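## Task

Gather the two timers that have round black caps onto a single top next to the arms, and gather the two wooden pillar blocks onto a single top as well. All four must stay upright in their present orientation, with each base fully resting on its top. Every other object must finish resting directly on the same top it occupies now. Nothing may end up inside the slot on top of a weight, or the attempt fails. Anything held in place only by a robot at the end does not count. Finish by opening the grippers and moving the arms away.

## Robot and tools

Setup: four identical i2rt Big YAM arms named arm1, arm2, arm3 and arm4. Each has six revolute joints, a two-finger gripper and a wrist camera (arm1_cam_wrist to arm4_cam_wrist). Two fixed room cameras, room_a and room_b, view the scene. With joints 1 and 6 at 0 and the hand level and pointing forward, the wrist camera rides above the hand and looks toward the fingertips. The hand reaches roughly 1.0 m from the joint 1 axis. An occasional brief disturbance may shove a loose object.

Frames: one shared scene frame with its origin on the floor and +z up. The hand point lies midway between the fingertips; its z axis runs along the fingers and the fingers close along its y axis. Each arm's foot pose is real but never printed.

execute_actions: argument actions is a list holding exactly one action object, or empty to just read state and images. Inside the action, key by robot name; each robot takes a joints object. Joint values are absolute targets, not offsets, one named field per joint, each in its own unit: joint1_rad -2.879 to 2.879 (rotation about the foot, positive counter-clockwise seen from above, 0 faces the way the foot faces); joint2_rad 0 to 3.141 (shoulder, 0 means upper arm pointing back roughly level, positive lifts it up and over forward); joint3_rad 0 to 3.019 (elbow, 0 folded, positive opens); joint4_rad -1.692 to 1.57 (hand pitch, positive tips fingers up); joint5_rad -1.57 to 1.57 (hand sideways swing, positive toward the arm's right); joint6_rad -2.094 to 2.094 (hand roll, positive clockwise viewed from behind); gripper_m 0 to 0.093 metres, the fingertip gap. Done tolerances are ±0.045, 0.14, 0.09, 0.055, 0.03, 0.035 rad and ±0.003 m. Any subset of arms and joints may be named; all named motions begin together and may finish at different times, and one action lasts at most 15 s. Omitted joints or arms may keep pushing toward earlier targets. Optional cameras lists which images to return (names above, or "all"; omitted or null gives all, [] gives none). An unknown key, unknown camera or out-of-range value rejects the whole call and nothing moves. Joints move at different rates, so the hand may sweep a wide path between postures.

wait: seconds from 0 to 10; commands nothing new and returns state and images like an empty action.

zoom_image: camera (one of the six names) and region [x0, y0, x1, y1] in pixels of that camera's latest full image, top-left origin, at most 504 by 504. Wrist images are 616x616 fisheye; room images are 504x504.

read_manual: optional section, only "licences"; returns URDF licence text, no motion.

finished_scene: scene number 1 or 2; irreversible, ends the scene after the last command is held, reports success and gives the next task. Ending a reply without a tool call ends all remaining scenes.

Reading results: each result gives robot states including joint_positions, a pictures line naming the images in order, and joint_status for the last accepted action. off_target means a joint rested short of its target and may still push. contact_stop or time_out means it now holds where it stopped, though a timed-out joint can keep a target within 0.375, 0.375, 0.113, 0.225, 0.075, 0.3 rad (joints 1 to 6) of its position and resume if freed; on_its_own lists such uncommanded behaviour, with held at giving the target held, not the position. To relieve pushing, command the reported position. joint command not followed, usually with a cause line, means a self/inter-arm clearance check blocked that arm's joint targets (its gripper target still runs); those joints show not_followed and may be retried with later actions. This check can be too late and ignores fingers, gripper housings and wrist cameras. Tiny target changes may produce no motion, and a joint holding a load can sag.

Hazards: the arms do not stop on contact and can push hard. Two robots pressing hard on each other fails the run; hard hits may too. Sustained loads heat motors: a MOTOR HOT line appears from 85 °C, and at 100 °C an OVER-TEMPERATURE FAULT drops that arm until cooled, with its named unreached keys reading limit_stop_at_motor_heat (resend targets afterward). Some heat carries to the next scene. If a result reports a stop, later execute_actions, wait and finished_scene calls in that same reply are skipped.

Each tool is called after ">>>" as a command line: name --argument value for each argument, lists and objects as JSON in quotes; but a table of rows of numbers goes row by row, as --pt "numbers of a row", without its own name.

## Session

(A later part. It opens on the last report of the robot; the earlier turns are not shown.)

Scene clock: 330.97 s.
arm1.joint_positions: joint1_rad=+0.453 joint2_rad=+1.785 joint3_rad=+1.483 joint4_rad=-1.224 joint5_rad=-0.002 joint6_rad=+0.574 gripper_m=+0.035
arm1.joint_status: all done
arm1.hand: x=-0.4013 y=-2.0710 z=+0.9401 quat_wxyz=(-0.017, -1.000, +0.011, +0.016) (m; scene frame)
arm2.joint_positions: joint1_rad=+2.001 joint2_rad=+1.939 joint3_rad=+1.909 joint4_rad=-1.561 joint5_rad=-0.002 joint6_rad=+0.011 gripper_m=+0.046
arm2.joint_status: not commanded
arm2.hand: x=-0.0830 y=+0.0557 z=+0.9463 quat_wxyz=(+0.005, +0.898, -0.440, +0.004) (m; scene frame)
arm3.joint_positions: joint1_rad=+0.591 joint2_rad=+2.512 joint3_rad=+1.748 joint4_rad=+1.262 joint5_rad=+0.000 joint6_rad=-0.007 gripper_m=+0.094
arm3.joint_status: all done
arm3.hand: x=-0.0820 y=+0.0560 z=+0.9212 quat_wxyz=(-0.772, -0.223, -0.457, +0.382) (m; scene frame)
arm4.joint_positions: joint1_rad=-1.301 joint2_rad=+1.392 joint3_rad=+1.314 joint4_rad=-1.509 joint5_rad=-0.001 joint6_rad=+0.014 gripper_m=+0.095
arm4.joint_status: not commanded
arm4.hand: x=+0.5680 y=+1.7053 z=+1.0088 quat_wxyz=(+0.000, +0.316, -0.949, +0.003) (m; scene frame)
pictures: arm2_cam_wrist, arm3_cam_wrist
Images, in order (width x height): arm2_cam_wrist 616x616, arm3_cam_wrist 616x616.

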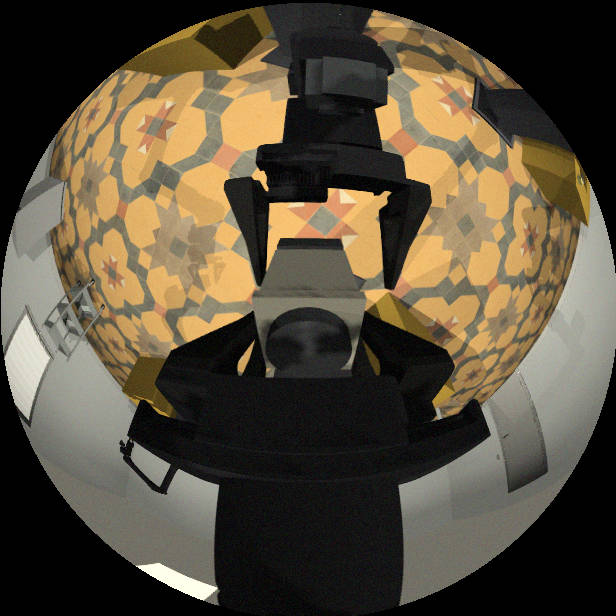

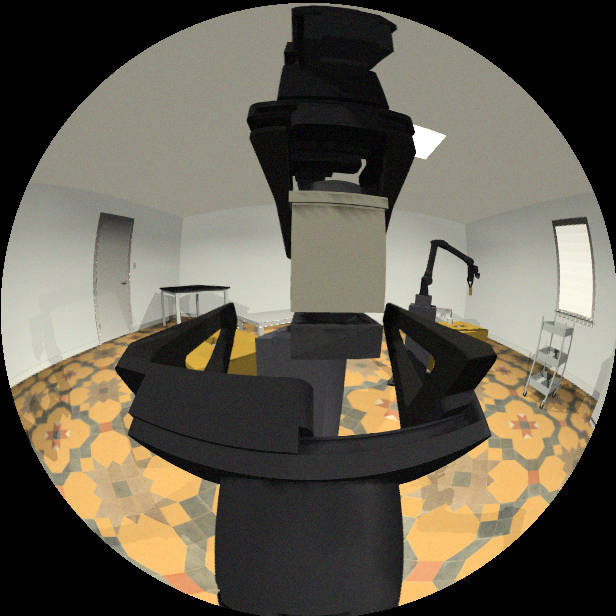

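>>> execute_actions --actions '[{"arm2":{"joints":{"joint1_rad":1.97}},"arm3":{"joints":{"joint3_rad":1.81}},"arm1":{"joints":{"joint1_rad":-1.843,"joint6_rad":0}}}]' --cameras '["arm2_cam_wrist","arm3_cam_wrist"]'

Scene clock: 355.50 s.
arm1.joint_positions: joint1_rad=-1.848 joint2_rad=+1.787 joint3_rad=+1.483 joint4_rad=-1.224 joint5_rad=+0.001 joint6_rad=+0.007 gripper_m=+0.035
arm1.joint_status: all done
arm1.hand: x=+0.1597 y=-1.2502 z=+0.9345 quat_wxyz=(+0.016, -0.639, +0.769, +0.009) (m; scene frame)
arm2.joint_positions: joint1_rad=+1.975 joint2_rad=+1.939 joint3_rad=+1.909 joint4_rad=-1.561 joint5_rad=-0.002 joint6_rad=+0.011 gripper_m=+0.046
arm2.joint_status: all done
arm2.hand: x=-0.0707 y=+0.0652 z=+0.9462 quat_wxyz=(+0.005, +0.892, -0.451, +0.004) (m; scene frame)
arm3.joint_positions: joint1_rad=+0.591 joint2_rad=+2.512 joint3_rad=+1.758 joint4_rad=+1.262 joint5_rad=+0.000 joint6_rad=-0.007 gripper_m=+0.094
arm3.joint_status: all done
arm3.hand: x=-0.0811 y=+0.0549 z=+0.9259 quat_wxyz=(-0.774, -0.221, -0.453, +0.383) (m; scene frame)
arm4.joint_positions: joint1_rad=-1.301 joint2_rad=+1.392 joint3_rad=+1.314 joint4_rad=-1.509 joint5_rad=-0.001 joint6_rad=+0.014 gripper_m=+0.095
arm4.joint_status: not commanded
arm4.hand: x=+0.5680 y=+1.7053 z=+1.0088 quat_wxyz=(+0.000, +0.316, -0.949, +0.003) (m; scene frame)
pictures: arm2_cam_wrist, arm3_cam_wrist
Images, in order (width x height): arm2_cam_wrist 616x616, arm3_cam_wrist 616x616.

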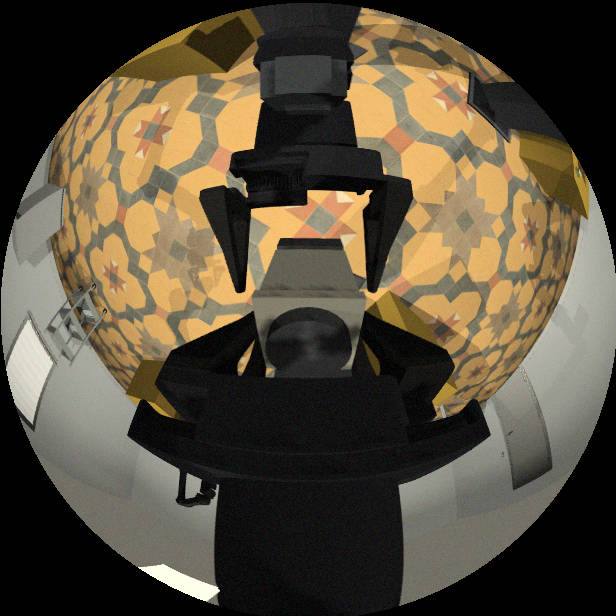

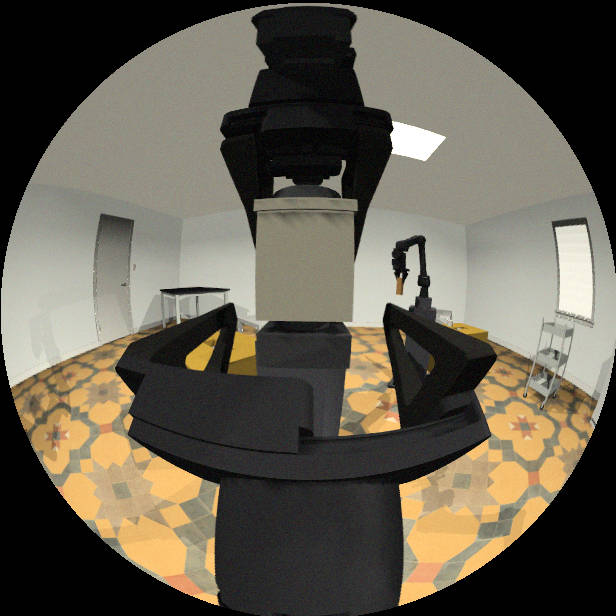

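>>> execute_actions --actions '[{"arm3":{"joints":{"gripper_m":0.03}}}]' --cameras '["arm2_cam_wrist","arm3_cam_wrist"]'

Scene clock: 362.83 s.
arm1.joint_positions: joint1_rad=-1.848 joint2_rad=+1.787 joint3_rad=+1.483 joint4_rad=-1.224 joint5_rad=+0.001 joint6_rad=+0.007 gripper_m=+0.035
arm1.joint_status: not commanded
arm1.hand: x=+0.1597 y=-1.2502 z=+0.9345 quat_wxyz=(+0.016, -0.639, +0.769, +0.009) (m; scene frame)
arm2.joint_positions: joint1_rad=+1.975 joint2_rad=+1.939 joint3_rad=+1.909 joint4_rad=-1.561 joint5_rad=-0.007 joint6_rad=+0.010 gripper_m=+0.046
arm2.joint_status: not commanded
arm2.hand: x=-0.0714 y=+0.0647 z=+0.9462 quat_wxyz=(+0.008, +0.893, -0.451, +0.002) (m; scene frame)
arm3.joint_positions: joint1_rad=+0.591 joint2_rad=+2.512 joint3_rad=+1.758 joint4_rad=+1.261 joint5_rad=-0.003 joint6_rad=-0.006 gripper_m=+0.044
arm3.joint_status: gripper_m off_target (ended at +0.044, target +0.030)
arm3.hand: x=-0.0806 y=+0.0552 z=+0.9260 quat_wxyz=(-0.775, -0.220, -0.454, +0.382) (m; scene frame)
arm4.joint_positions: joint1_rad=-1.301 joint2_rad=+1.392 joint3_rad=+1.314 joint4_rad=-1.509 joint5_rad=-0.001 joint6_rad=+0.014 gripper_m=+0.095
arm4.joint_status: not commanded
arm4.hand: x=+0.5680 y=+1.7053 z=+1.0088 quat_wxyz=(+0.000, +0.316, -0.949, +0.003) (m; scene frame)
pictures: arm2_cam_wrist, arm3_cam_wrist
Images, in order (width x height): arm2_cam_wrist 616x616, arm3_cam_wrist 616x616.

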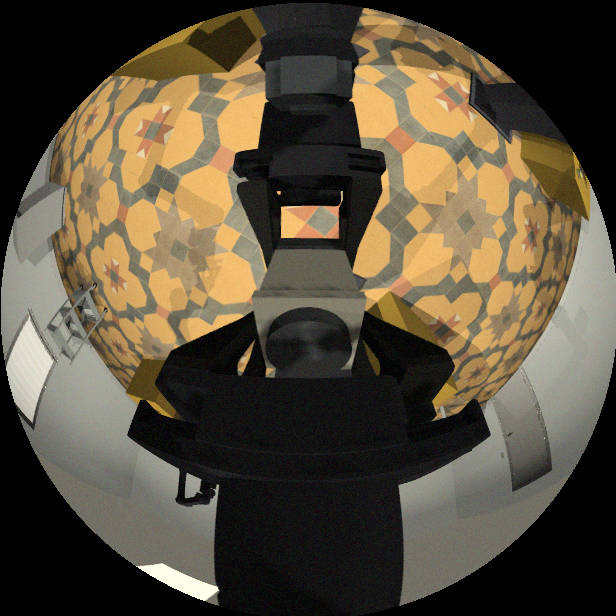

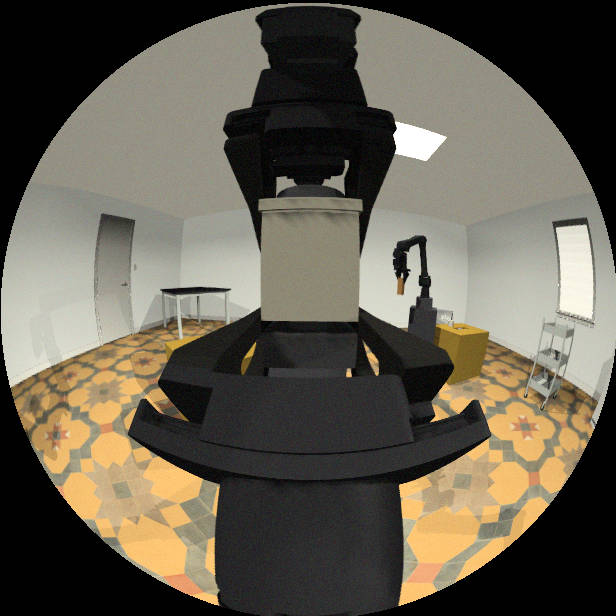

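>>> execute_actions --actions '[{"arm2":{"joints":{"gripper_m":0.093}},"arm1":{"joints":{"joint4_rad":-1.28}},"arm4":{"joints":{"joint1_rad":1.885,"joint2_rad":1.28,"joint3_rad":1.345,"joint4_rad":-1.625}}}]' --cameras '[]'

>>> execute_actions --actions '[{"arm2":{"joints":{"joint2_rad":1.6,"joint4_rad":-1.69}}}]' --cameras '[]'

>>> execute_actions --actions '[{"arm2":{"joints":{"joint1_rad":-1.98,"joint3_rad":1.32,"joint4_rad":0.6}},"arm3":{"joints":{"joint2_rad":2.325,"joint3_rad":1.33,"joint4_rad":1.51}}}]' --cameras '["room_b"]'

Scene clock: 393.83 s.
arm1.joint_positions: joint1_rad=-1.848 joint2_rad=+1.787 joint3_rad=+1.483 joint4_rad=-1.265 joint5_rad=+0.001 joint6_rad=+0.007 gripper_m=+0.035
arm1.joint_status: all done
arm1.hand: x=+0.1579 y=-1.2600 z=+0.9343 quat_wxyz=(+0.000, -0.639, +0.769, -0.004) (m; scene frame)
arm2.joint_positions: joint1_rad=+1.975 joint2_rad=+1.931 joint3_rad=+1.909 joint4_rad=-1.561 joint5_rad=-0.002 joint6_rad=+0.010 gripper_m=+0.093
arm2.joint_status: all done
arm2.hand: x=-0.0703 y=+0.0647 z=+0.9510 quat_wxyz=(+0.004, +0.893, -0.451, +0.000) (m; scene frame)
arm3.joint_positions: joint1_rad=+0.590 joint2_rad=+2.514 joint3_rad=+1.758 joint4_rad=+1.261 joint5_rad=-0.003 joint6_rad=-0.006 gripper_m=+0.044
arm3.joint_status: not commanded
arm3.hand: x=-0.0813 y=+0.0546 z=+0.9244 quat_wxyz=(-0.774, -0.221, -0.454, +0.382) (m; scene frame)
arm4.joint_positions: joint1_rad=+1.884 joint2_rad=+1.280 joint3_rad=+1.314 joint4_rad=-1.614 joint5_rad=-0.001 joint6_rad=+0.014 gripper_m=+0.095
arm4.joint_status: all done
arm4.hand: x=-0.0220 y=+1.2320 z=+1.0391 quat_wxyz=(+0.000, +0.942, +0.336, +0.011) (m; scene frame)
pictures: none
No camera images: the call's "cameras" was empty. Leave "cameras" out to get every camera's image.

Scene clock: 395.30 s.
arm1.joint_positions: joint1_rad=-1.848 joint2_rad=+1.787 joint3_rad=+1.483 joint4_rad=-1.265 joint5_rad=+0.001 joint6_rad=+0.007 gripper_m=+0.035
arm1.joint_status: not commanded
arm1.hand: x=+0.1579 y=-1.2600 z=+0.9343 quat_wxyz=(+0.000, -0.639, +0.769, -0.004) (m; scene frame)
arm2.joint_positions: joint1_rad=+1.975 joint2_rad=+1.601 joint3_rad=+1.926 joint4_rad=-1.673 joint5_rad=-0.002 joint6_rad=+0.010 gripper_m=+0.093
arm2.joint_status: all done
joint sent to its limit — the command would take arm2.joint4_rad past its lower limit, so that joint was sent only as far as its limit.
arm2.hand: x=-0.0203 y=-0.0004 z=+1.1330 quat_wxyz=(-0.048, +0.886, -0.448, -0.106) (m; scene frame)
arm3.joint_positions: joint1_rad=+0.590 joint2_rad=+2.514 joint3_rad=+1.758 joint4_rad=+1.261 joint5_rad=-0.003 joint6_rad=-0.006 gripper_m=+0.044
arm3.joint_status: not commanded
arm3.hand: x=-0.0813 y=+0.0546 z=+0.9244 quat_wxyz=(-0.774, -0.221, -0.454, +0.382) (m; scene frame)
arm4.joint_positions: joint1_rad=+1.884 joint2_rad=+1.280 joint3_rad=+1.314 joint4_rad=-1.614 joint5_rad=-0.001 joint6_rad=+0.014 gripper_m=+0.095
arm4.joint_status: not commanded
arm4.hand: x=-0.0220 y=+1.2320 z=+1.0391 quat_wxyz=(+0.000, +0.942, +0.336, +0.011) (m; scene frame)
pictures: none
No camera images: the call's "cameras" was empty. Leave "cameras" out to get every camera's image.

Scene clock: 398.30 s.
arm1.joint_positions: joint1_rad=-1.848 joint2_rad=+1.787 joint3_rad=+1.483 joint4_rad=-1.265 joint5_rad=+0.001 joint6_rad=+0.007 gripper_m=+0.035
arm1.joint_status: not commanded
arm1.hand: x=+0.1579 y=-1.2600 z=+0.9343 quat_wxyz=(+0.000, -0.639, +0.769, -0.004) (m; scene frame)
arm2.joint_positions: joint1_rad=-1.988 joint2_rad=+1.610 joint3_rad=+1.316 joint4_rad=+0.585 joint5_rad=+0.002 joint6_rad=+0.010 gripper_m=+0.093
arm2.joint_status: all done
arm2.hand: x=+0.1666 y=-1.1092 z=+1.2018 quat_wxyz=(-0.514, -0.459, -0.385, +0.614) (m; scene frame)
arm3.joint_positions: joint1_rad=+0.590 joint2_rad=+2.345 joint3_rad=+1.320 joint4_rad=+1.489 joint5_rad=-0.003 joint6_rad=-0.006 gripper_m=+0.044
arm3.joint_status: all done
arm3.hand: x=-0.1472 y=+0.1400 z=+0.9066 quat_wxyz=(-0.764, -0.229, -0.470, +0.377) (m; scene frame)
arm4.joint_positions: joint1_rad=+1.884 joint2_rad=+1.280 joint3_rad=+1.314 joint4_rad=-1.614 joint5_rad=-0.001 joint6_rad=+0.014 gripper_m=+0.095
arm4.joint_status: not commanded
arm4.hand: x=-0.0220 y=+1.2320 z=+1.0391 quat_wxyz=(+0.000, +0.942, +0.336, +0.011) (m; scene frame)
pictures: room_b
Images, in order (width x height): room_b 504x504.

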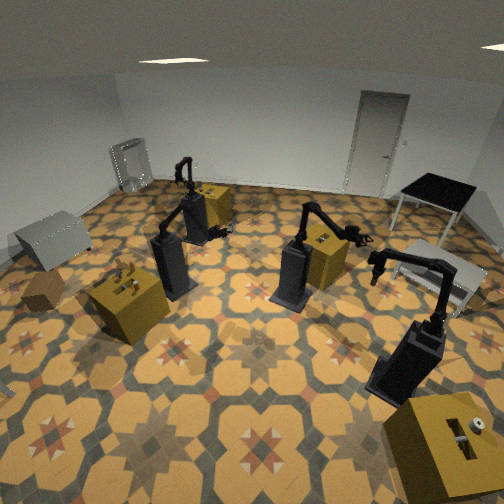

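>>> execute_actions --actions '[{"arm2":{"joints":{"joint3_rad":1.0,"joint4_rad":1.49}},"arm3":{"joints":{"joint1_rad":2.2}}}]' --cameras '[]'

>>> execute_actions --actions '[{"arm2":{"joints":{"joint2_rad":2.27}}}]' --cameras '[]'

>>> execute_actions --actions '[{"arm2":{"joints":{"joint3_rad":1.32}}}]' --cameras '["arm2_cam_wrist","arm4_cam_wrist","arm3_cam_wrist"]'

Scene clock: 412.47 s.
arm1.joint_positions: joint1_rad=-1.848 joint2_rad=+1.787 joint3_rad=+1.483 joint4_rad=-1.265 joint5_rad=+0.001 joint6_rad=+0.007 gripper_m=+0.035
arm1.joint_status: not commanded
arm1.hand: x=+0.1579 y=-1.2600 z=+0.9343 quat_wxyz=(+0.000, -0.639, +0.769, -0.004) (m; scene frame)
arm2.joint_positions: joint1_rad=-1.988 joint2_rad=+1.600 joint3_rad=+0.992 joint4_rad=+1.477 joint5_rad=+0.002 joint6_rad=+0.010 gripper_m=+0.093
arm2.joint_status: all done
arm2.hand: x=+0.1900 y=-0.9785 z=+1.2134 quat_wxyz=(-0.604, -0.263, -0.223, +0.718) (m; scene frame)
arm3.joint_positions: joint1_rad=+2.208 joint2_rad=+2.345 joint3_rad=+1.320 joint4_rad=+1.489 joint5_rad=-0.003 joint6_rad=-0.006 gripper_m=+0.044
arm3.joint_status: all done
arm3.hand: x=-0.0337 y=+1.2247 z=+0.9031 quat_wxyz=(-0.800, +0.186, -0.491, -0.291) (m; scene frame)
arm4.joint_positions: joint1_rad=+1.884 joint2_rad=+1.280 joint3_rad=+1.314 joint4_rad=-1.614 joint5_rad=-0.001 joint6_rad=+0.014 gripper_m=+0.095
arm4.joint_status: not commanded
arm4.hand: x=-0.0220 y=+1.2320 z=+1.0391 quat_wxyz=(+0.000, +0.942, +0.336, +0.011) (m; scene frame)
pictures: none
No camera images: the call's "cameras" was empty. Leave "cameras" out to get every camera's image.

Scene clock: 413.80 s.
arm1.joint_positions: joint1_rad=-1.848 joint2_rad=+1.787 joint3_rad=+1.483 joint4_rad=-1.265 joint5_rad=+0.001 joint6_rad=+0.007 gripper_m=+0.035
arm1.joint_status: not commanded
arm1.hand: x=+0.1579 y=-1.2600 z=+0.9343 quat_wxyz=(+0.000, -0.639, +0.769, -0.004) (m; scene frame)
arm2.joint_positions: joint1_rad=-1.988 joint2_rad=+2.274 joint3_rad=+0.992 joint4_rad=+1.486 joint5_rad=+0.002 joint6_rad=+0.010 gripper_m=+0.093
arm2.joint_status: all done
arm2.hand: x=+0.1695 y=-1.0700 z=+0.7955 quat_wxyz=(-0.497, -0.485, -0.406, +0.594) (m; scene frame)
arm3.joint_positions: joint1_rad=+2.208 joint2_rad=+2.345 joint3_rad=+1.320 joint4_rad=+1.489 joint5_rad=-0.003 joint6_rad=-0.006 gripper_m=+0.044
arm3.joint_status: not commanded
arm3.hand: x=-0.0337 y=+1.2247 z=+0.9031 quat_wxyz=(-0.800, +0.186, -0.491, -0.291) (m; scene frame)
arm4.joint_positions: joint1_rad=+1.884 joint2_rad=+1.280 joint3_rad=+1.314 joint4_rad=-1.614 joint5_rad=-0.001 joint6_rad=+0.014 gripper_m=+0.095
arm4.joint_status: not commanded
arm4.hand: x=-0.0220 y=+1.2320 z=+1.0391 quat_wxyz=(+0.000, +0.942, +0.336, +0.011) (m; scene frame)
pictures: none
No camera images: the call's "cameras" was empty. Leave "cameras" out to get every camera's image.

Scene clock: 414.90 s.
arm1.joint_positions: joint1_rad=-1.848 joint2_rad=+1.787 joint3_rad=+1.483 joint4_rad=-1.265 joint5_rad=+0.001 joint6_rad=+0.007 gripper_m=+0.035
arm1.joint_status: not commanded
arm1.hand: x=+0.1579 y=-1.2600 z=+0.9343 quat_wxyz=(+0.000, -0.639, +0.769, -0.004) (m; scene frame)
arm2.joint_positions: joint1_rad=-1.988 joint2_rad=+2.267 joint3_rad=+1.298 joint4_rad=+1.486 joint5_rad=+0.002 joint6_rad=+0.010 gripper_m=+0.093
arm2.joint_status: all done
arm2.hand: x=+0.1568 y=-1.1481 z=+0.9207 quat_wxyz=(-0.555, -0.386, -0.324, +0.661) (m; scene frame)
arm3.joint_positions: joint1_rad=+2.208 joint2_rad=+2.345 joint3_rad=+1.320 joint4_rad=+1.489 joint5_rad=-0.003 joint6_rad=-0.006 gripper_m=+0.044
arm3.joint_status: not commanded
arm3.hand: x=-0.0337 y=+1.2247 z=+0.9031 quat_wxyz=(-0.800, +0.186, -0.491, -0.291) (m; scene frame)
arm4.joint_positions: joint1_rad=+1.884 joint2_rad=+1.280 joint3_rad=+1.314 joint4_rad=-1.614 joint5_rad=-0.001 joint6_rad=+0.014 gripper_m=+0.095
arm4.joint_status: not commanded
arm4.hand: x=-0.0220 y=+1.2320 z=+1.0391 quat_wxyz=(+0.000, +0.942, +0.336, +0.011) (m; scene frame)
pictures: arm2_cam_wrist, arm3_cam_wrist, arm4_cam_wrist
Images, in order (width x height): arm2_cam_wrist 616x616, arm3_cam_wrist 616x616, arm4_cam_wrist 616x616.

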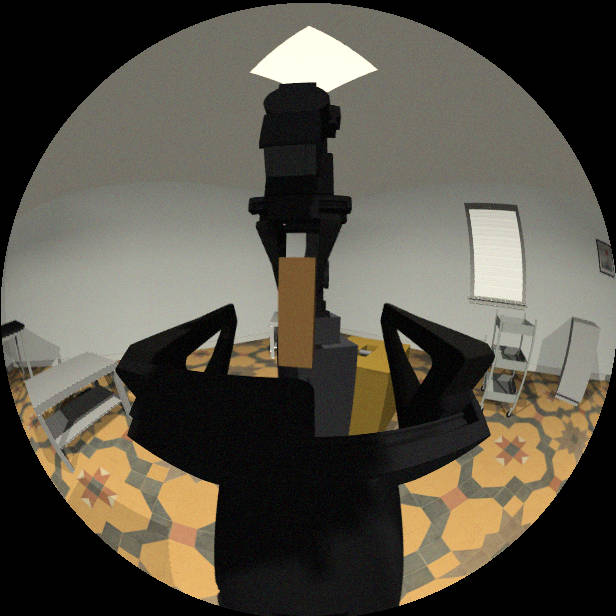

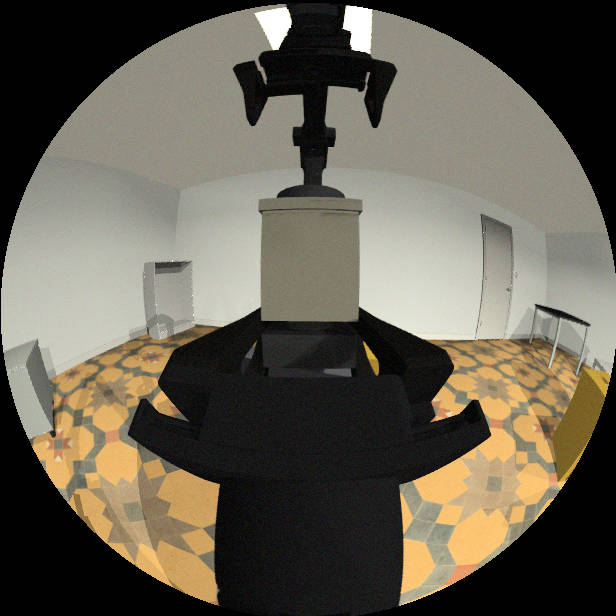

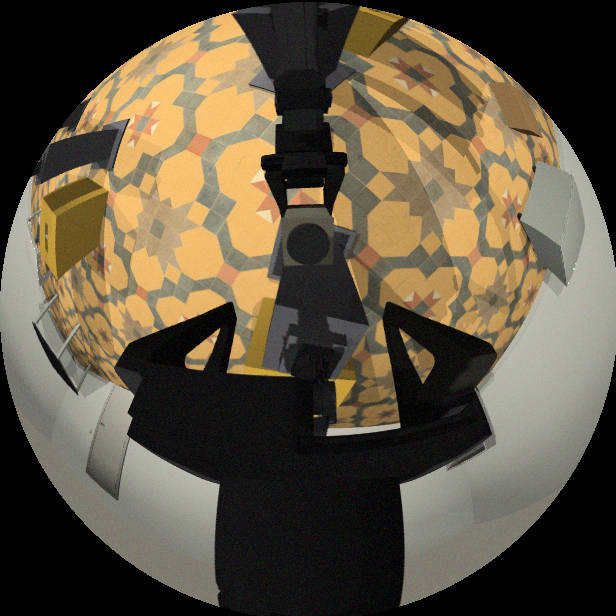

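>>> execute_actions --actions '[{"arm1":{"joints":{"joint1_rad":-1.82}},"arm2":{"joints":{"joint2_rad":2.515,"joint3_rad":1.765,"joint4_rad":1.265}},"arm3":{"joints":{"joint4_rad":1.55}},"arm4":{"joints":{"joint2_rad":1.31,"joint3_rad":1.075,"joint4_rad":-1.315}}}]' --cameras '["arm1_cam_wrist","arm2_cam_wrist","arm4_cam_wrist","arm3_cam_wrist"]'

Scene clock: 447.07 s.
arm1.joint_positions: joint1_rad=-1.821 joint2_rad=+1.787 joint3_rad=+1.483 joint4_rad=-1.265 joint5_rad=+0.001 joint6_rad=+0.006 gripper_m=+0.035
arm1.joint_status: all done
arm1.hand: x=+0.1437 y=-1.2576 z=+0.9342 quat_wxyz=(+0.000, -0.649, +0.761, -0.004) (m; scene frame)
arm2.joint_positions: joint1_rad=-1.988 joint2_rad=+2.513 joint3_rad=+1.734 joint4_rad=+1.268 joint5_rad=+0.002 joint6_rad=+0.010 gripper_m=+0.093
arm2.joint_status: all done
arm2.hand: x=+0.1371 y=-1.2563 z=+0.8814 quat_wxyz=(-0.551, -0.395, -0.332, +0.656) (m; scene frame)
arm3.joint_positions: joint1_rad=+2.208 joint2_rad=+2.345 joint3_rad=+1.320 joint4_rad=+1.518 joint5_rad=-0.003 joint6_rad=-0.006 gripper_m=+0.044
arm3.joint_status: all done
arm3.hand: x=-0.0362 y=+1.2226 z=+0.9094 quat_wxyz=(-0.807, +0.182, -0.479, -0.293) (m; scene frame)
arm4.joint_positions: joint1_rad=+1.884 joint2_rad=+1.314 joint3_rad=+1.061 joint4_rad=-1.327 joint5_rad=-0.001 joint6_rad=+0.014 gripper_m=+0.095
arm4.joint_status: all done
arm4.hand: x=-0.0212 y=+1.2316 z=+0.9316 quat_wxyz=(+0.000, +0.942, +0.336, +0.012) (m; scene frame)
pictures: arm1_cam_wrist, arm2_cam_wrist, arm3_cam_wrist, arm4_cam_wrist
Images, in order (width x height): arm1_cam_wrist 616x616, arm2_cam_wrist 616x616, arm3_cam_wrist 616x616, arm4_cam_wrist 616x616.

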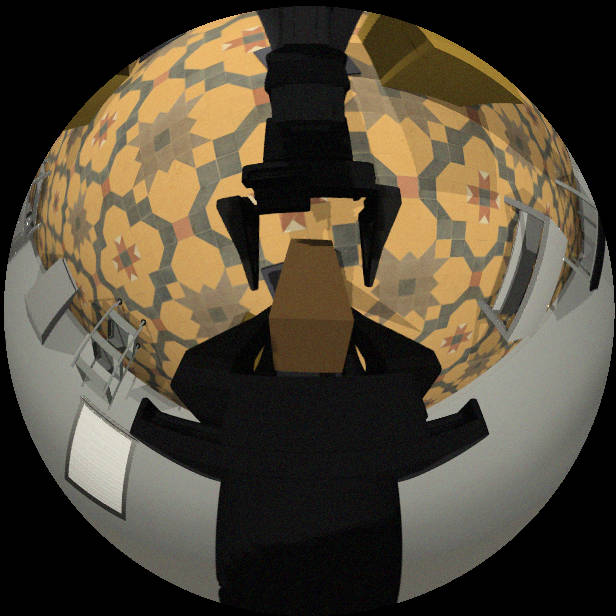

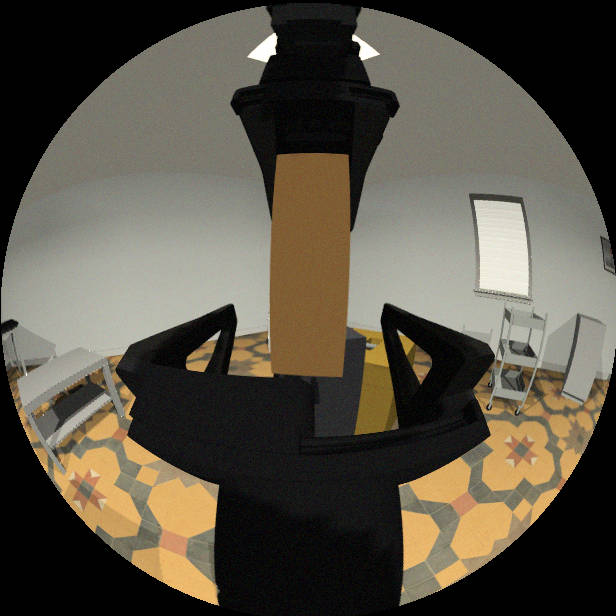

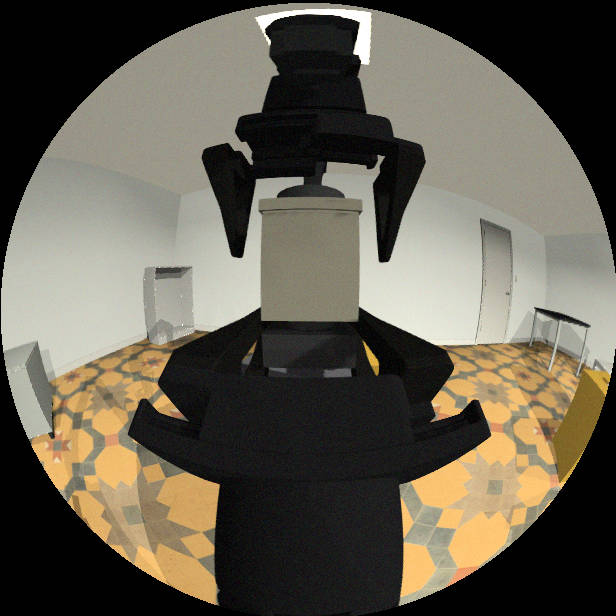

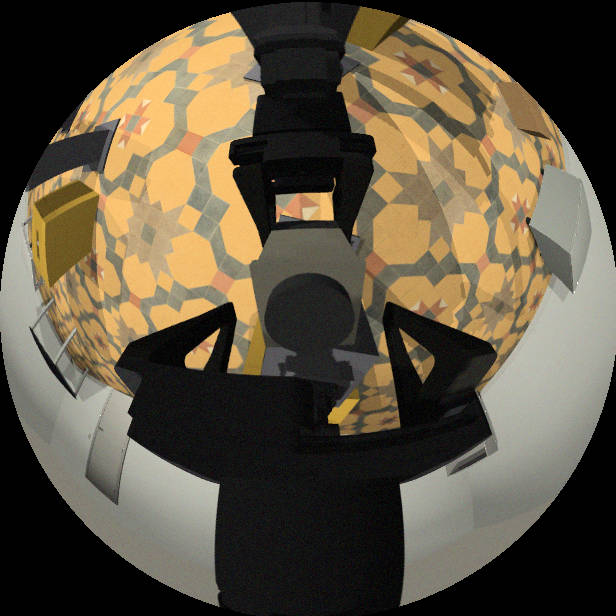

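>>> execute_actions --actions '[{"arm2":{"joints":{"gripper_m":0.02}},"arm4":{"joints":{"joint4_rad":-1.265}}}]' --cameras '["arm2_cam_wrist","arm4_cam_wrist"]'

Scene clock: 459.27 s.
arm1.joint_positions: joint1_rad=-1.821 joint2_rad=+1.787 joint3_rad=+1.483 joint4_rad=-1.265 joint5_rad=+0.001 joint6_rad=-0.001 gripper_m=+0.035
arm1.joint_status: not commanded
arm1.hand: x=+0.1437 y=-1.2576 z=+0.9342 quat_wxyz=(+0.000, -0.652, +0.758, -0.004) (m; scene frame)
arm2.joint_positions: joint1_rad=-1.988 joint2_rad=+2.513 joint3_rad=+1.734 joint4_rad=+1.268 joint5_rad=+0.005 joint6_rad=+0.009 gripper_m=+0.035
arm2.joint_status: gripper_m off_target (ended at +0.035, target +0.020)
arm2.hand: x=+0.1366 y=-1.2562 z=+0.8814 quat_wxyz=(-0.550, -0.396, -0.331, +0.657) (m; scene frame)
arm3.joint_positions: joint1_rad=+2.208 joint2_rad=+2.345 joint3_rad=+1.320 joint4_rad=+1.518 joint5_rad=-0.003 joint6_rad=-0.006 gripper_m=+0.044
arm3.joint_status: not commanded
arm3.hand: x=-0.0362 y=+1.2226 z=+0.9094 quat_wxyz=(-0.807, +0.182, -0.479, -0.293) (m; scene frame)
arm4.joint_positions: joint1_rad=+1.884 joint2_rad=+1.314 joint3_rad=+1.061 joint4_rad=-1.277 joint5_rad=-0.001 joint6_rad=+0.014 gripper_m=+0.095
arm4.joint_status: all done
arm4.hand: x=-0.0306 y=+1.2237 z=+0.9316 quat_wxyz=(+0.009, +0.942, +0.336, -0.011) (m; scene frame)
pictures: arm2_cam_wrist, arm4_cam_wrist
Images, in order (width x height): arm2_cam_wrist 616x616, arm4_cam_wrist 616x616.

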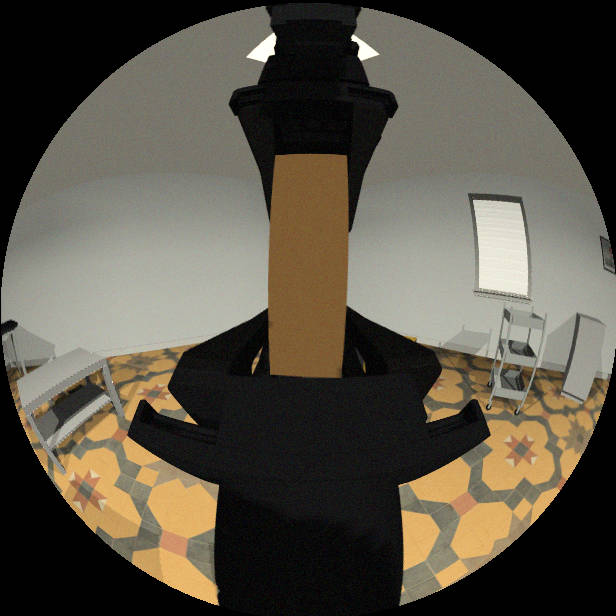

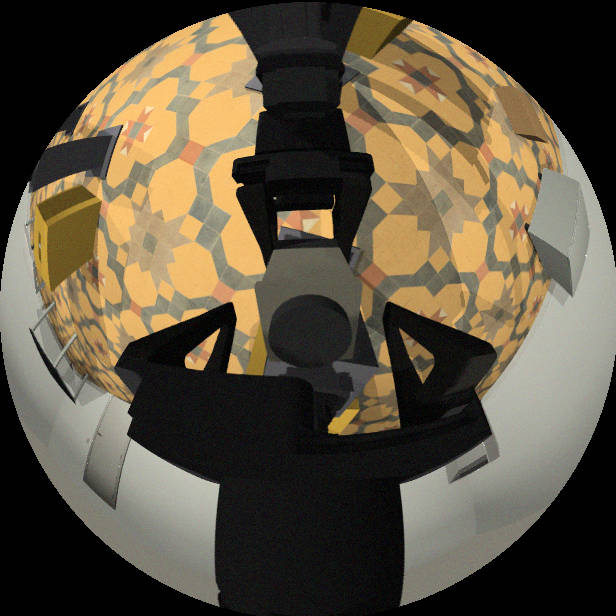

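Good enough.

>>> execute_actions --actions '[{"arm1":{"joints":{"gripper_m":0.093}},"arm4":{"joints":{"gripper_m":0.03}}}]' --cameras '["arm3_cam_wrist","arm4_cam_wrist"]'

Scene clock: 468.53 s.
arm1.joint_positions: joint1_rad=-1.821 joint2_rad=+1.787 joint3_rad=+1.483 joint4_rad=-1.265 joint5_rad=+0.001 joint6_rad=-0.001 gripper_m=+0.093
arm1.joint_status: all done
arm1.hand: x=+0.1437 y=-1.2576 z=+0.9342 quat_wxyz=(+0.000, -0.652, +0.758, -0.004) (m; scene frame)
arm2.joint_positions: joint1_rad=-1.988 joint2_rad=+2.513 joint3_rad=+1.734 joint4_rad=+1.268 joint5_rad=+0.002 joint6_rad=+0.009 gripper_m=+0.035
arm2.joint_status: not commanded
arm2.hand: x=+0.1374 y=-1.2564 z=+0.8814 quat_wxyz=(-0.551, -0.395, -0.332, +0.656) (m; scene frame)
arm3.joint_positions: joint1_rad=+2.208 joint2_rad=+2.345 joint3_rad=+1.320 joint4_rad=+1.518 joint5_rad=-0.001 joint6_rad=-0.006 gripper_m=+0.044
arm3.joint_status: not commanded
arm3.hand: x=-0.0360 y=+1.2223 z=+0.9096 quat_wxyz=(-0.807, +0.181, -0.479, -0.293) (m; scene frame)
arm4.joint_positions: joint1_rad=+1.884 joint2_rad=+1.314 joint3_rad=+1.061 joint4_rad=-1.277 joint5_rad=-0.001 joint6_rad=+0.009 gripper_m=+0.047
arm4.joint_status: gripper_m off_target (ended at +0.047, target +0.030)
arm4.hand: x=-0.0306 y=+1.2237 z=+0.9316 quat_wxyz=(+0.009, +0.941, +0.339, -0.012) (m; scene frame)
pictures: arm3_cam_wrist, arm4_cam_wrist
Images, in order (width x height): arm3_cam_wrist 616x616, arm4_cam_wrist 616x616.

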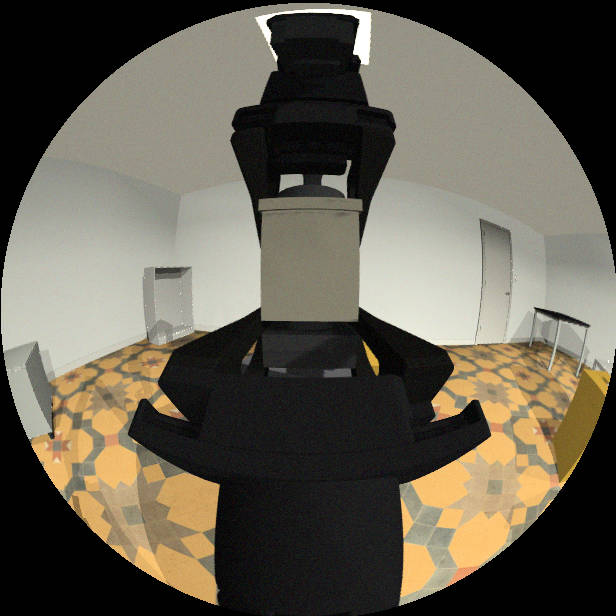

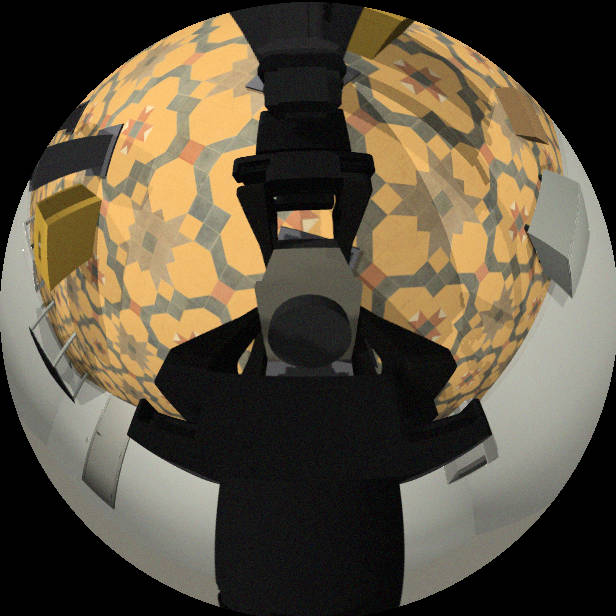

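>>> execute_actions --actions '[{"arm1":{"joints":{"joint2_rad":1.4,"joint4_rad":-1.65}},"arm3":{"joints":{"gripper_m":0.093}}}]' --cameras '[]'

>>> execute_actions --actions '[{"arm4":{"joints":{"joint3_rad":1.36,"joint4_rad":-1.585}},"arm2":{"joints":{"joint1_rad":0.5}}}]' --cameras '[]'

>>> execute_actions --actions '[{"arm4":{"joints":{"joint1_rad":-1.15}},"arm3":{"joints":{"joint1_rad":0.59,"joint2_rad":1.8,"joint3_rad":2.11}}}]' --cameras '[]'

>>> execute_actions --actions '[{"arm3":{"joints":{"joint2_rad":1.95,"joint4_rad":-1.68}}}]' --cameras '["arm4_cam_wrist","room_a"]'

Scene clock: 500.10 s.
arm1.joint_positions: joint1_rad=-1.821 joint2_rad=+1.385 joint3_rad=+1.474 joint4_rad=-1.637 joint5_rad=+0.001 joint6_rad=-0.001 gripper_m=+0.093
arm1.joint_status: all done
arm1.hand: x=+0.1234 y=-1.3844 z=+1.1126 quat_wxyz=(+0.007, -0.652, +0.758, +0.002) (m; scene frame)
arm2.joint_positions: joint1_rad=-1.988 joint2_rad=+2.513 joint3_rad=+1.734 joint4_rad=+1.268 joint5_rad=+0.002 joint6_rad=+0.009 gripper_m=+0.035
arm2.joint_status: not commanded
arm2.hand: x=+0.1374 y=-1.2564 z=+0.8814 quat_wxyz=(-0.551, -0.395, -0.332, +0.656) (m; scene frame)
arm3.joint_positions: joint1_rad=+2.208 joint2_rad=+2.340 joint3_rad=+1.320 joint4_rad=+1.525 joint5_rad=-0.001 joint6_rad=-0.006 gripper_m=+0.093
arm3.joint_status: all done
arm3.hand: x=-0.0367 y=+1.2218 z=+0.9144 quat_wxyz=(-0.810, +0.180, -0.475, -0.294) (m; scene frame)
arm4.joint_positions: joint1_rad=+1.884 joint2_rad=+1.314 joint3_rad=+1.061 joint4_rad=-1.277 joint5_rad=-0.001 joint6_rad=+0.009 gripper_m=+0.047
arm4.joint_status: not commanded
arm4.hand: x=-0.0306 y=+1.2237 z=+0.9316 quat_wxyz=(+0.009, +0.941, +0.339, -0.012) (m; scene frame)
pictures: none
No camera images: the call's "cameras" was empty. Leave "cameras" out to get every camera's image.

Scene clock: 502.80 s.
arm1.joint_positions: joint1_rad=-1.821 joint2_rad=+1.385 joint3_rad=+1.474 joint4_rad=-1.637 joint5_rad=+0.001 joint6_rad=-0.001 gripper_m=+0.093
arm1.joint_status: not commanded
arm1.hand: x=+0.1234 y=-1.3844 z=+1.1126 quat_wxyz=(+0.007, -0.652, +0.758, +0.002) (m; scene frame)
arm2.joint_positions: joint1_rad=+0.496 joint2_rad=+2.513 joint3_rad=+1.748 joint4_rad=+1.260 joint5_rad=-0.001 joint6_rad=+0.009 gripper_m=+0.035
arm2.joint_status: all done
arm2.hand: x=+0.9257 y=+0.1651 z=+0.8860 quat_wxyz=(-0.798, +0.179, -0.481, -0.315) (m; scene frame)
arm3.joint_positions: joint1_rad=+2.208 joint2_rad=+2.340 joint3_rad=+1.320 joint4_rad=+1.525 joint5_rad=-0.001 joint6_rad=-0.006 gripper_m=+0.093
arm3.joint_status: not commanded
arm3.hand: x=-0.0367 y=+1.2218 z=+0.9144 quat_wxyz=(-0.810, +0.180, -0.475, -0.294) (m; scene frame)
arm4.joint_positions: joint1_rad=+1.884 joint2_rad=+1.316 joint3_rad=+1.321 joint4_rad=-1.575 joint5_rad=-0.001 joint6_rad=+0.009 gripper_m=+0.047
arm4.joint_status: all done
arm4.hand: x=-0.0343 y=+1.2215 z=+1.0286 quat_wxyz=(+0.001, +0.941, +0.339, +0.008) (m; scene frame)
pictures: none
No camera images: the call's "cameras" was empty. Leave "cameras" out to get every camera's image.

Scene clock: 505.30 s.
arm1.joint_positions: joint1_rad=-1.821 joint2_rad=+1.385 joint3_rad=+1.474 joint4_rad=-1.637 joint5_rad=+0.001 joint6_rad=-0.001 gripper_m=+0.093
arm1.joint_status: not commanded
arm1.hand: x=+0.1234 y=-1.3844 z=+1.1126 quat_wxyz=(+0.007, -0.652, +0.758, +0.002) (m; scene frame)
arm2.joint_positions: joint1_rad=+0.496 joint2_rad=+2.513 joint3_rad=+1.748 joint4_rad=+1.260 joint5_rad=-0.001 joint6_rad=+0.009 gripper_m=+0.035
arm2.joint_status: not commanded
arm2.hand: x=+0.9257 y=+0.1651 z=+0.8860 quat_wxyz=(-0.798, +0.179, -0.481, -0.315) (m; scene frame)
arm3.joint_positions: joint1_rad=+0.576 joint2_rad=+1.811 joint3_rad=+2.095 joint4_rad=+1.535 joint5_rad=+0.004 joint6_rad=-0.007 gripper_m=+0.093
arm3.joint_status: all done
arm3.hand: x=-0.3212 y=+0.3511 z=+1.5953 quat_wxyz=(-0.886, +0.054, +0.115, +0.446) (m; scene frame)
arm4.joint_positions: joint1_rad=-1.150 joint2_rad=+1.316 joint3_rad=+1.336 joint4_rad=-1.577 joint5_rad=+0.000 joint6_rad=+0.009 gripper_m=+0.047
arm4.joint_status: all done
arm4.hand: x=+0.5132 y=+1.7347 z=+1.0442 quat_wxyz=(-0.014, +0.389, -0.921, -0.001) (m; scene frame)
pictures: none
No camera images: the call's "cameras" was empty. Leave "cameras" out to get every camera's image.

Scene clock: 507.77 s.
arm1.joint_positions: joint1_rad=-1.821 joint2_rad=+1.385 joint3_rad=+1.474 joint4_rad=-1.637 joint5_rad=+0.001 joint6_rad=-0.001 gripper_m=+0.093
arm1.joint_status: not commanded
arm1.hand: x=+0.1234 y=-1.3844 z=+1.1126 quat_wxyz=(+0.007, -0.652, +0.758, +0.002) (m; scene frame)
arm2.joint_positions: joint1_rad=+0.496 joint2_rad=+2.513 joint3_rad=+1.748 joint4_rad=+1.260 joint5_rad=-0.001 joint6_rad=+0.009 gripper_m=+0.035
arm2.joint_status: not commanded
arm2.hand: x=+0.9257 y=+0.1651 z=+0.8860 quat_wxyz=(-0.798, +0.179, -0.481, -0.315) (m; scene frame)
arm3.joint_positions: joint1_rad=+0.576 joint2_rad=+1.951 joint3_rad=+2.095 joint4_rad=-1.665 joint5_rad=+0.004 joint6_rad=-0.007 gripper_m=+0.093
arm3.joint_status: all done
arm3.hand: x=-0.2395 y=+0.2439 z=+1.0345 quat_wxyz=(-0.025, -0.444, -0.896, +0.013) (m; scene frame)
arm4.joint_positions: joint1_rad=-1.150 joint2_rad=+1.316 joint3_rad=+1.336 joint4_rad=-1.577 joint5_rad=+0.000 joint6_rad=+0.009 gripper_m=+0.047
arm4.joint_status: not commanded
arm4.hand: x=+0.5132 y=+1.7347 z=+1.0442 quat_wxyz=(-0.014, +0.389, -0.921, -0.001) (m; scene frame)
pictures: arm4_cam_wrist, room_a
Images, in order (width x height): arm4_cam_wrist 616x616, room_a 504x504.

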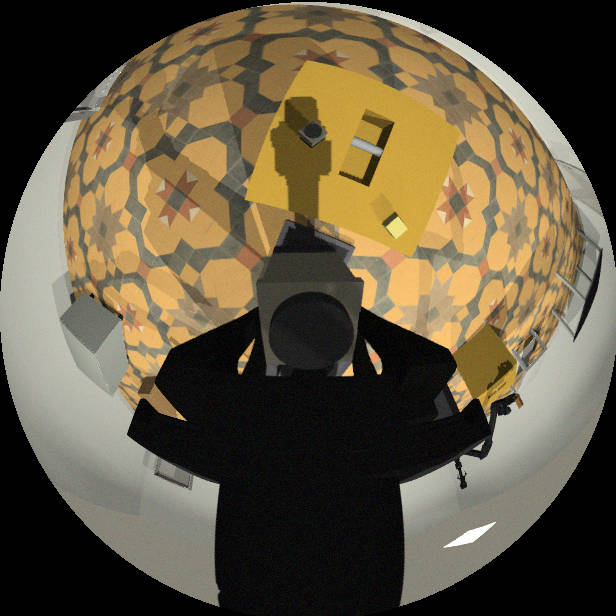

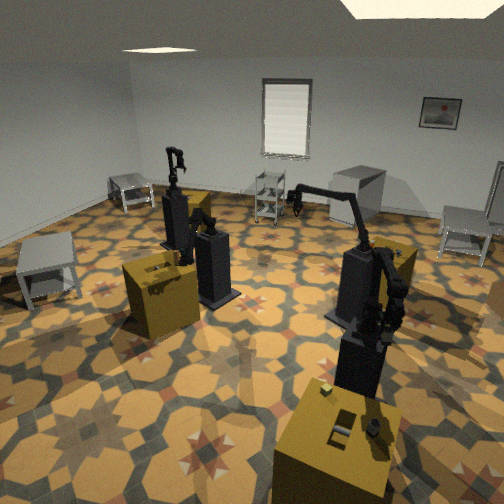

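>>> execute_actions --actions '[{"arm4":{"joints":{"joint1_rad":-1.69,"joint6_rad":-0.24,"joint2_rad":1.7,"joint3_rad":1.42,"joint4_rad":-1.25}},"arm2":{"joints":{"joint1_rad":1.975}}}]' --cameras '[]'

>>> execute_actions --actions '[{"arm4":{"joints":{"joint2_rad":2.115,"joint4_rad":-0.815}},"arm2":{"joints":{"joint4_rad":1.29}}}]' --cameras '["arm4_cam_wrist","arm3_cam_wrist","arm2_cam_wrist","room_a"]'

Scene clock: 529.27 s.
arm1.joint_positions: joint1_rad=-1.821 joint2_rad=+1.385 joint3_rad=+1.474 joint4_rad=-1.637 joint5_rad=+0.001 joint6_rad=-0.001 gripper_m=+0.093
arm1.joint_status: not commanded
arm1.hand: x=+0.1234 y=-1.3844 z=+1.1126 quat_wxyz=(+0.007, -0.652, +0.758, +0.002) (m; scene frame)
arm2.joint_positions: joint1_rad=+1.974 joint2_rad=+2.513 joint3_rad=+1.748 joint4_rad=+1.260 joint5_rad=-0.001 joint6_rad=+0.009 gripper_m=+0.035
arm2.joint_status: all done
arm2.hand: x=-0.2281 y=+0.2752 z=+0.8974 quat_wxyz=(-0.380, +0.453, -0.230, -0.773) (m; scene frame)
arm3.joint_positions: joint1_rad=+0.576 joint2_rad=+1.951 joint3_rad=+2.095 joint4_rad=-1.665 joint5_rad=+0.004 joint6_rad=-0.007 gripper_m=+0.093
arm3.joint_status: not commanded
arm3.hand: x=-0.2395 y=+0.2439 z=+1.0345 quat_wxyz=(-0.025, -0.444, -0.896, +0.013) (m; scene frame)
arm4.joint_positions: joint1_rad=-1.697 joint2_rad=+1.729 joint3_rad=+1.390 joint4_rad=-1.258 joint5_rad=+0.001 joint6_rad=-0.224 gripper_m=+0.047
arm4.joint_status: all done
arm4.hand: x=+0.7397 y=+1.5915 z=+0.8922 quat_wxyz=(+0.005, +0.240, -0.971, +0.001) (m; scene frame)
pictures: none
No camera images: the call's "cameras" was empty. Leave "cameras" out to get every camera's image.

Scene clock: 530.63 s.
arm1.joint_positions: joint1_rad=-1.821 joint2_rad=+1.385 joint3_rad=+1.474 joint4_rad=-1.637 joint5_rad=+0.001 joint6_rad=-0.001 gripper_m=+0.093
arm1.joint_status: not commanded
arm1.hand: x=+0.1234 y=-1.3844 z=+1.1126 quat_wxyz=(+0.007, -0.652, +0.758, +0.002) (m; scene frame)
arm2.joint_positions: joint1_rad=+1.974 joint2_rad=+2.513 joint3_rad=+1.748 joint4_rad=+1.270 joint5_rad=-0.001 joint6_rad=+0.009 gripper_m=+0.035
arm2.joint_status: all done
arm2.hand: x=-0.2273 y=+0.2743 z=+0.8995 quat_wxyz=(-0.381, +0.449, -0.228, -0.775) (m; scene frame)
arm3.joint_positions: joint1_rad=+0.576 joint2_rad=+1.951 joint3_rad=+2.095 joint4_rad=-1.665 joint5_rad=+0.004 joint6_rad=-0.007 gripper_m=+0.093
arm3.joint_status: not commanded
arm3.hand: x=-0.2395 y=+0.2439 z=+1.0345 quat_wxyz=(-0.025, -0.444, -0.896, +0.013) (m; scene frame)
arm4.joint_positions: joint1_rad=-1.697 joint2_rad=+2.148 joint3_rad=+1.394 joint4_rad=-0.827 joint5_rad=+0.001 joint6_rad=-0.224 gripper_m=+0.047
arm4.joint_status: all done
arm4.hand: x=+0.7998 y=+1.6073 z=+0.6752 quat_wxyz=(-0.002, +0.240, -0.971, +0.001) (m; scene frame)
pictures: arm2_cam_wrist, arm3_cam_wrist, arm4_cam_wrist, room_a
Images, in order (width x height): arm2_cam_wrist 616x616, arm3_cam_wrist 616x616, arm4_cam_wrist 616x616, room_a 504x504.

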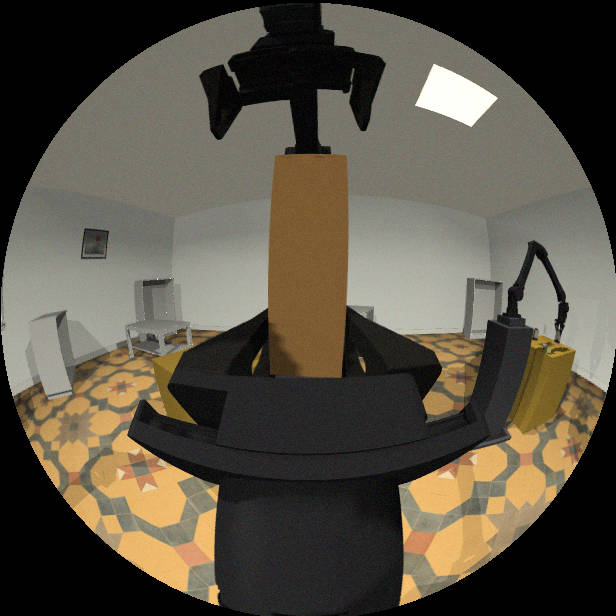

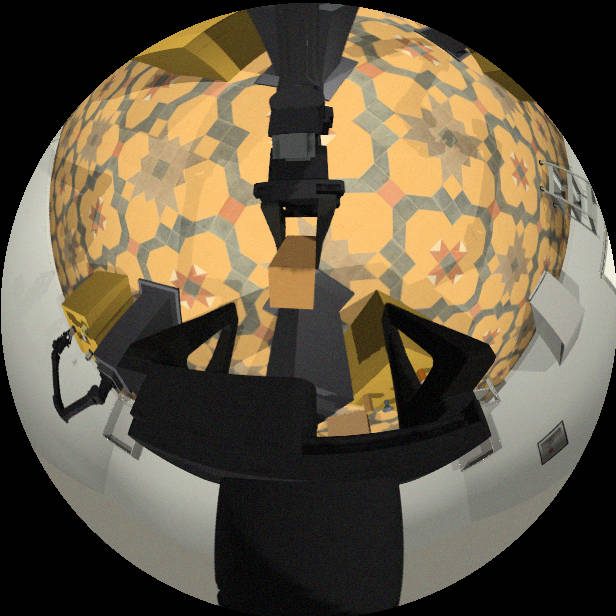

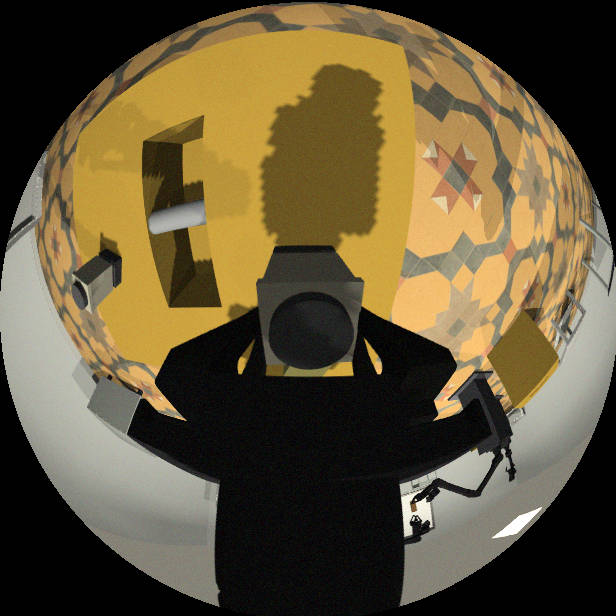

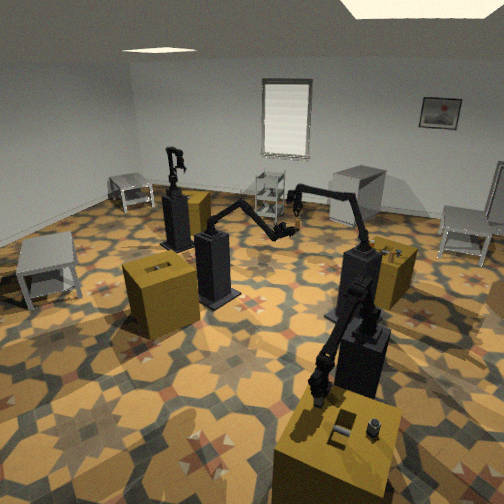

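>>> execute_actions --actions '[{"arm4":{"joints":{"joint2_rad":2.225,"joint4_rad":-0.70}},"arm3":{"joints":{"joint1_rad":0.607,"joint2_rad":1.99,"joint3_rad":1.955,"joint4_rad":-1.525}}}]' --cameras '["arm4_cam_wrist","arm3_cam_wrist","room_a"]'

Scene clock: 554.57 s.
arm1.joint_positions: joint1_rad=-1.821 joint2_rad=+1.385 joint3_rad=+1.474 joint4_rad=-1.637 joint5_rad=+0.001 joint6_rad=-0.001 gripper_m=+0.093
arm1.joint_status: not commanded
arm1.hand: x=+0.1234 y=-1.3844 z=+1.1126 quat_wxyz=(+0.007, -0.652, +0.758, +0.002) (m; scene frame)
arm2.joint_positions: joint1_rad=+1.974 joint2_rad=+2.513 joint3_rad=+1.748 joint4_rad=+1.270 joint5_rad=-0.001 joint6_rad=+0.009 gripper_m=+0.035
arm2.joint_status: not commanded
arm2.hand: x=-0.2273 y=+0.2743 z=+0.8995 quat_wxyz=(-0.381, +0.449, -0.228, -0.775) (m; scene frame)
arm3.joint_positions: joint1_rad=+0.595 joint2_rad=+2.002 joint3_rad=+1.949 joint4_rad=-1.541 joint5_rad=+0.004 joint6_rad=-0.007 gripper_m=+0.093
arm3.joint_status: all done
arm3.hand: x=-0.2290 y=+0.2493 z=+0.9484 quat_wxyz=(+0.008, -0.435, -0.900, -0.003) (m; scene frame)
arm4.joint_positions: joint1_rad=-1.697 joint2_rad=+2.238 joint3_rad=+1.394 joint4_rad=-0.712 joint5_rad=+0.001 joint6_rad=-0.224 gripper_m=+0.047
arm4.joint_status: all done
arm4.hand: x=+0.8059 y=+1.6088 z=+0.6267 quat_wxyz=(-0.015, +0.240, -0.971, +0.001) (m; scene frame)
pictures: arm3_cam_wrist, arm4_cam_wrist, room_a
Images, in order (width x height): arm3_cam_wrist 616x616, arm4_cam_wrist 616x616, room_a 504x504.

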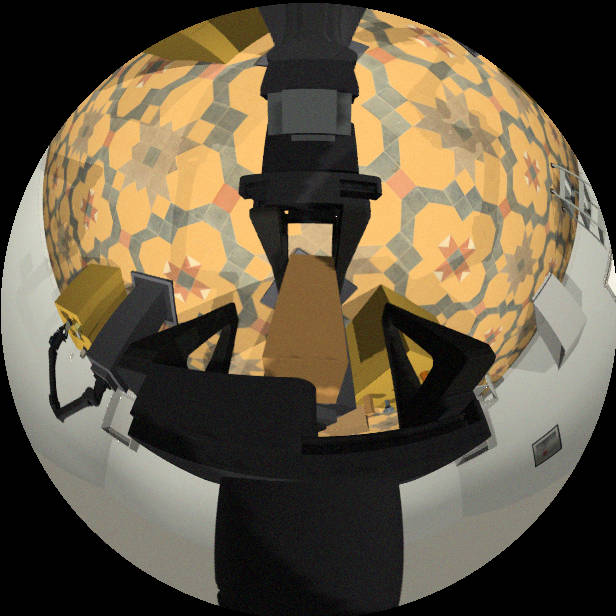

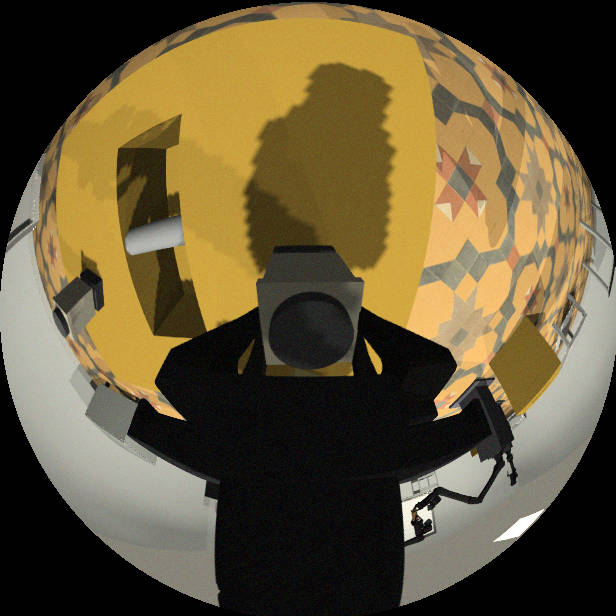

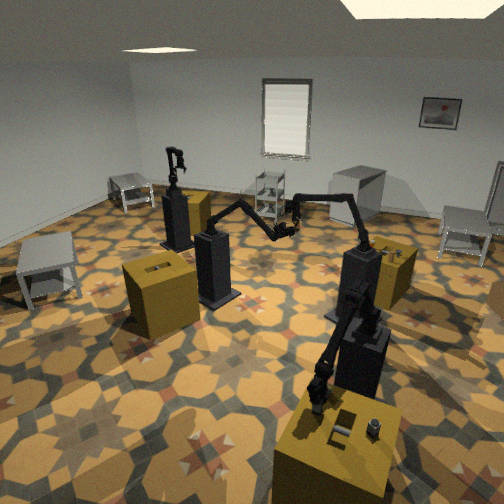

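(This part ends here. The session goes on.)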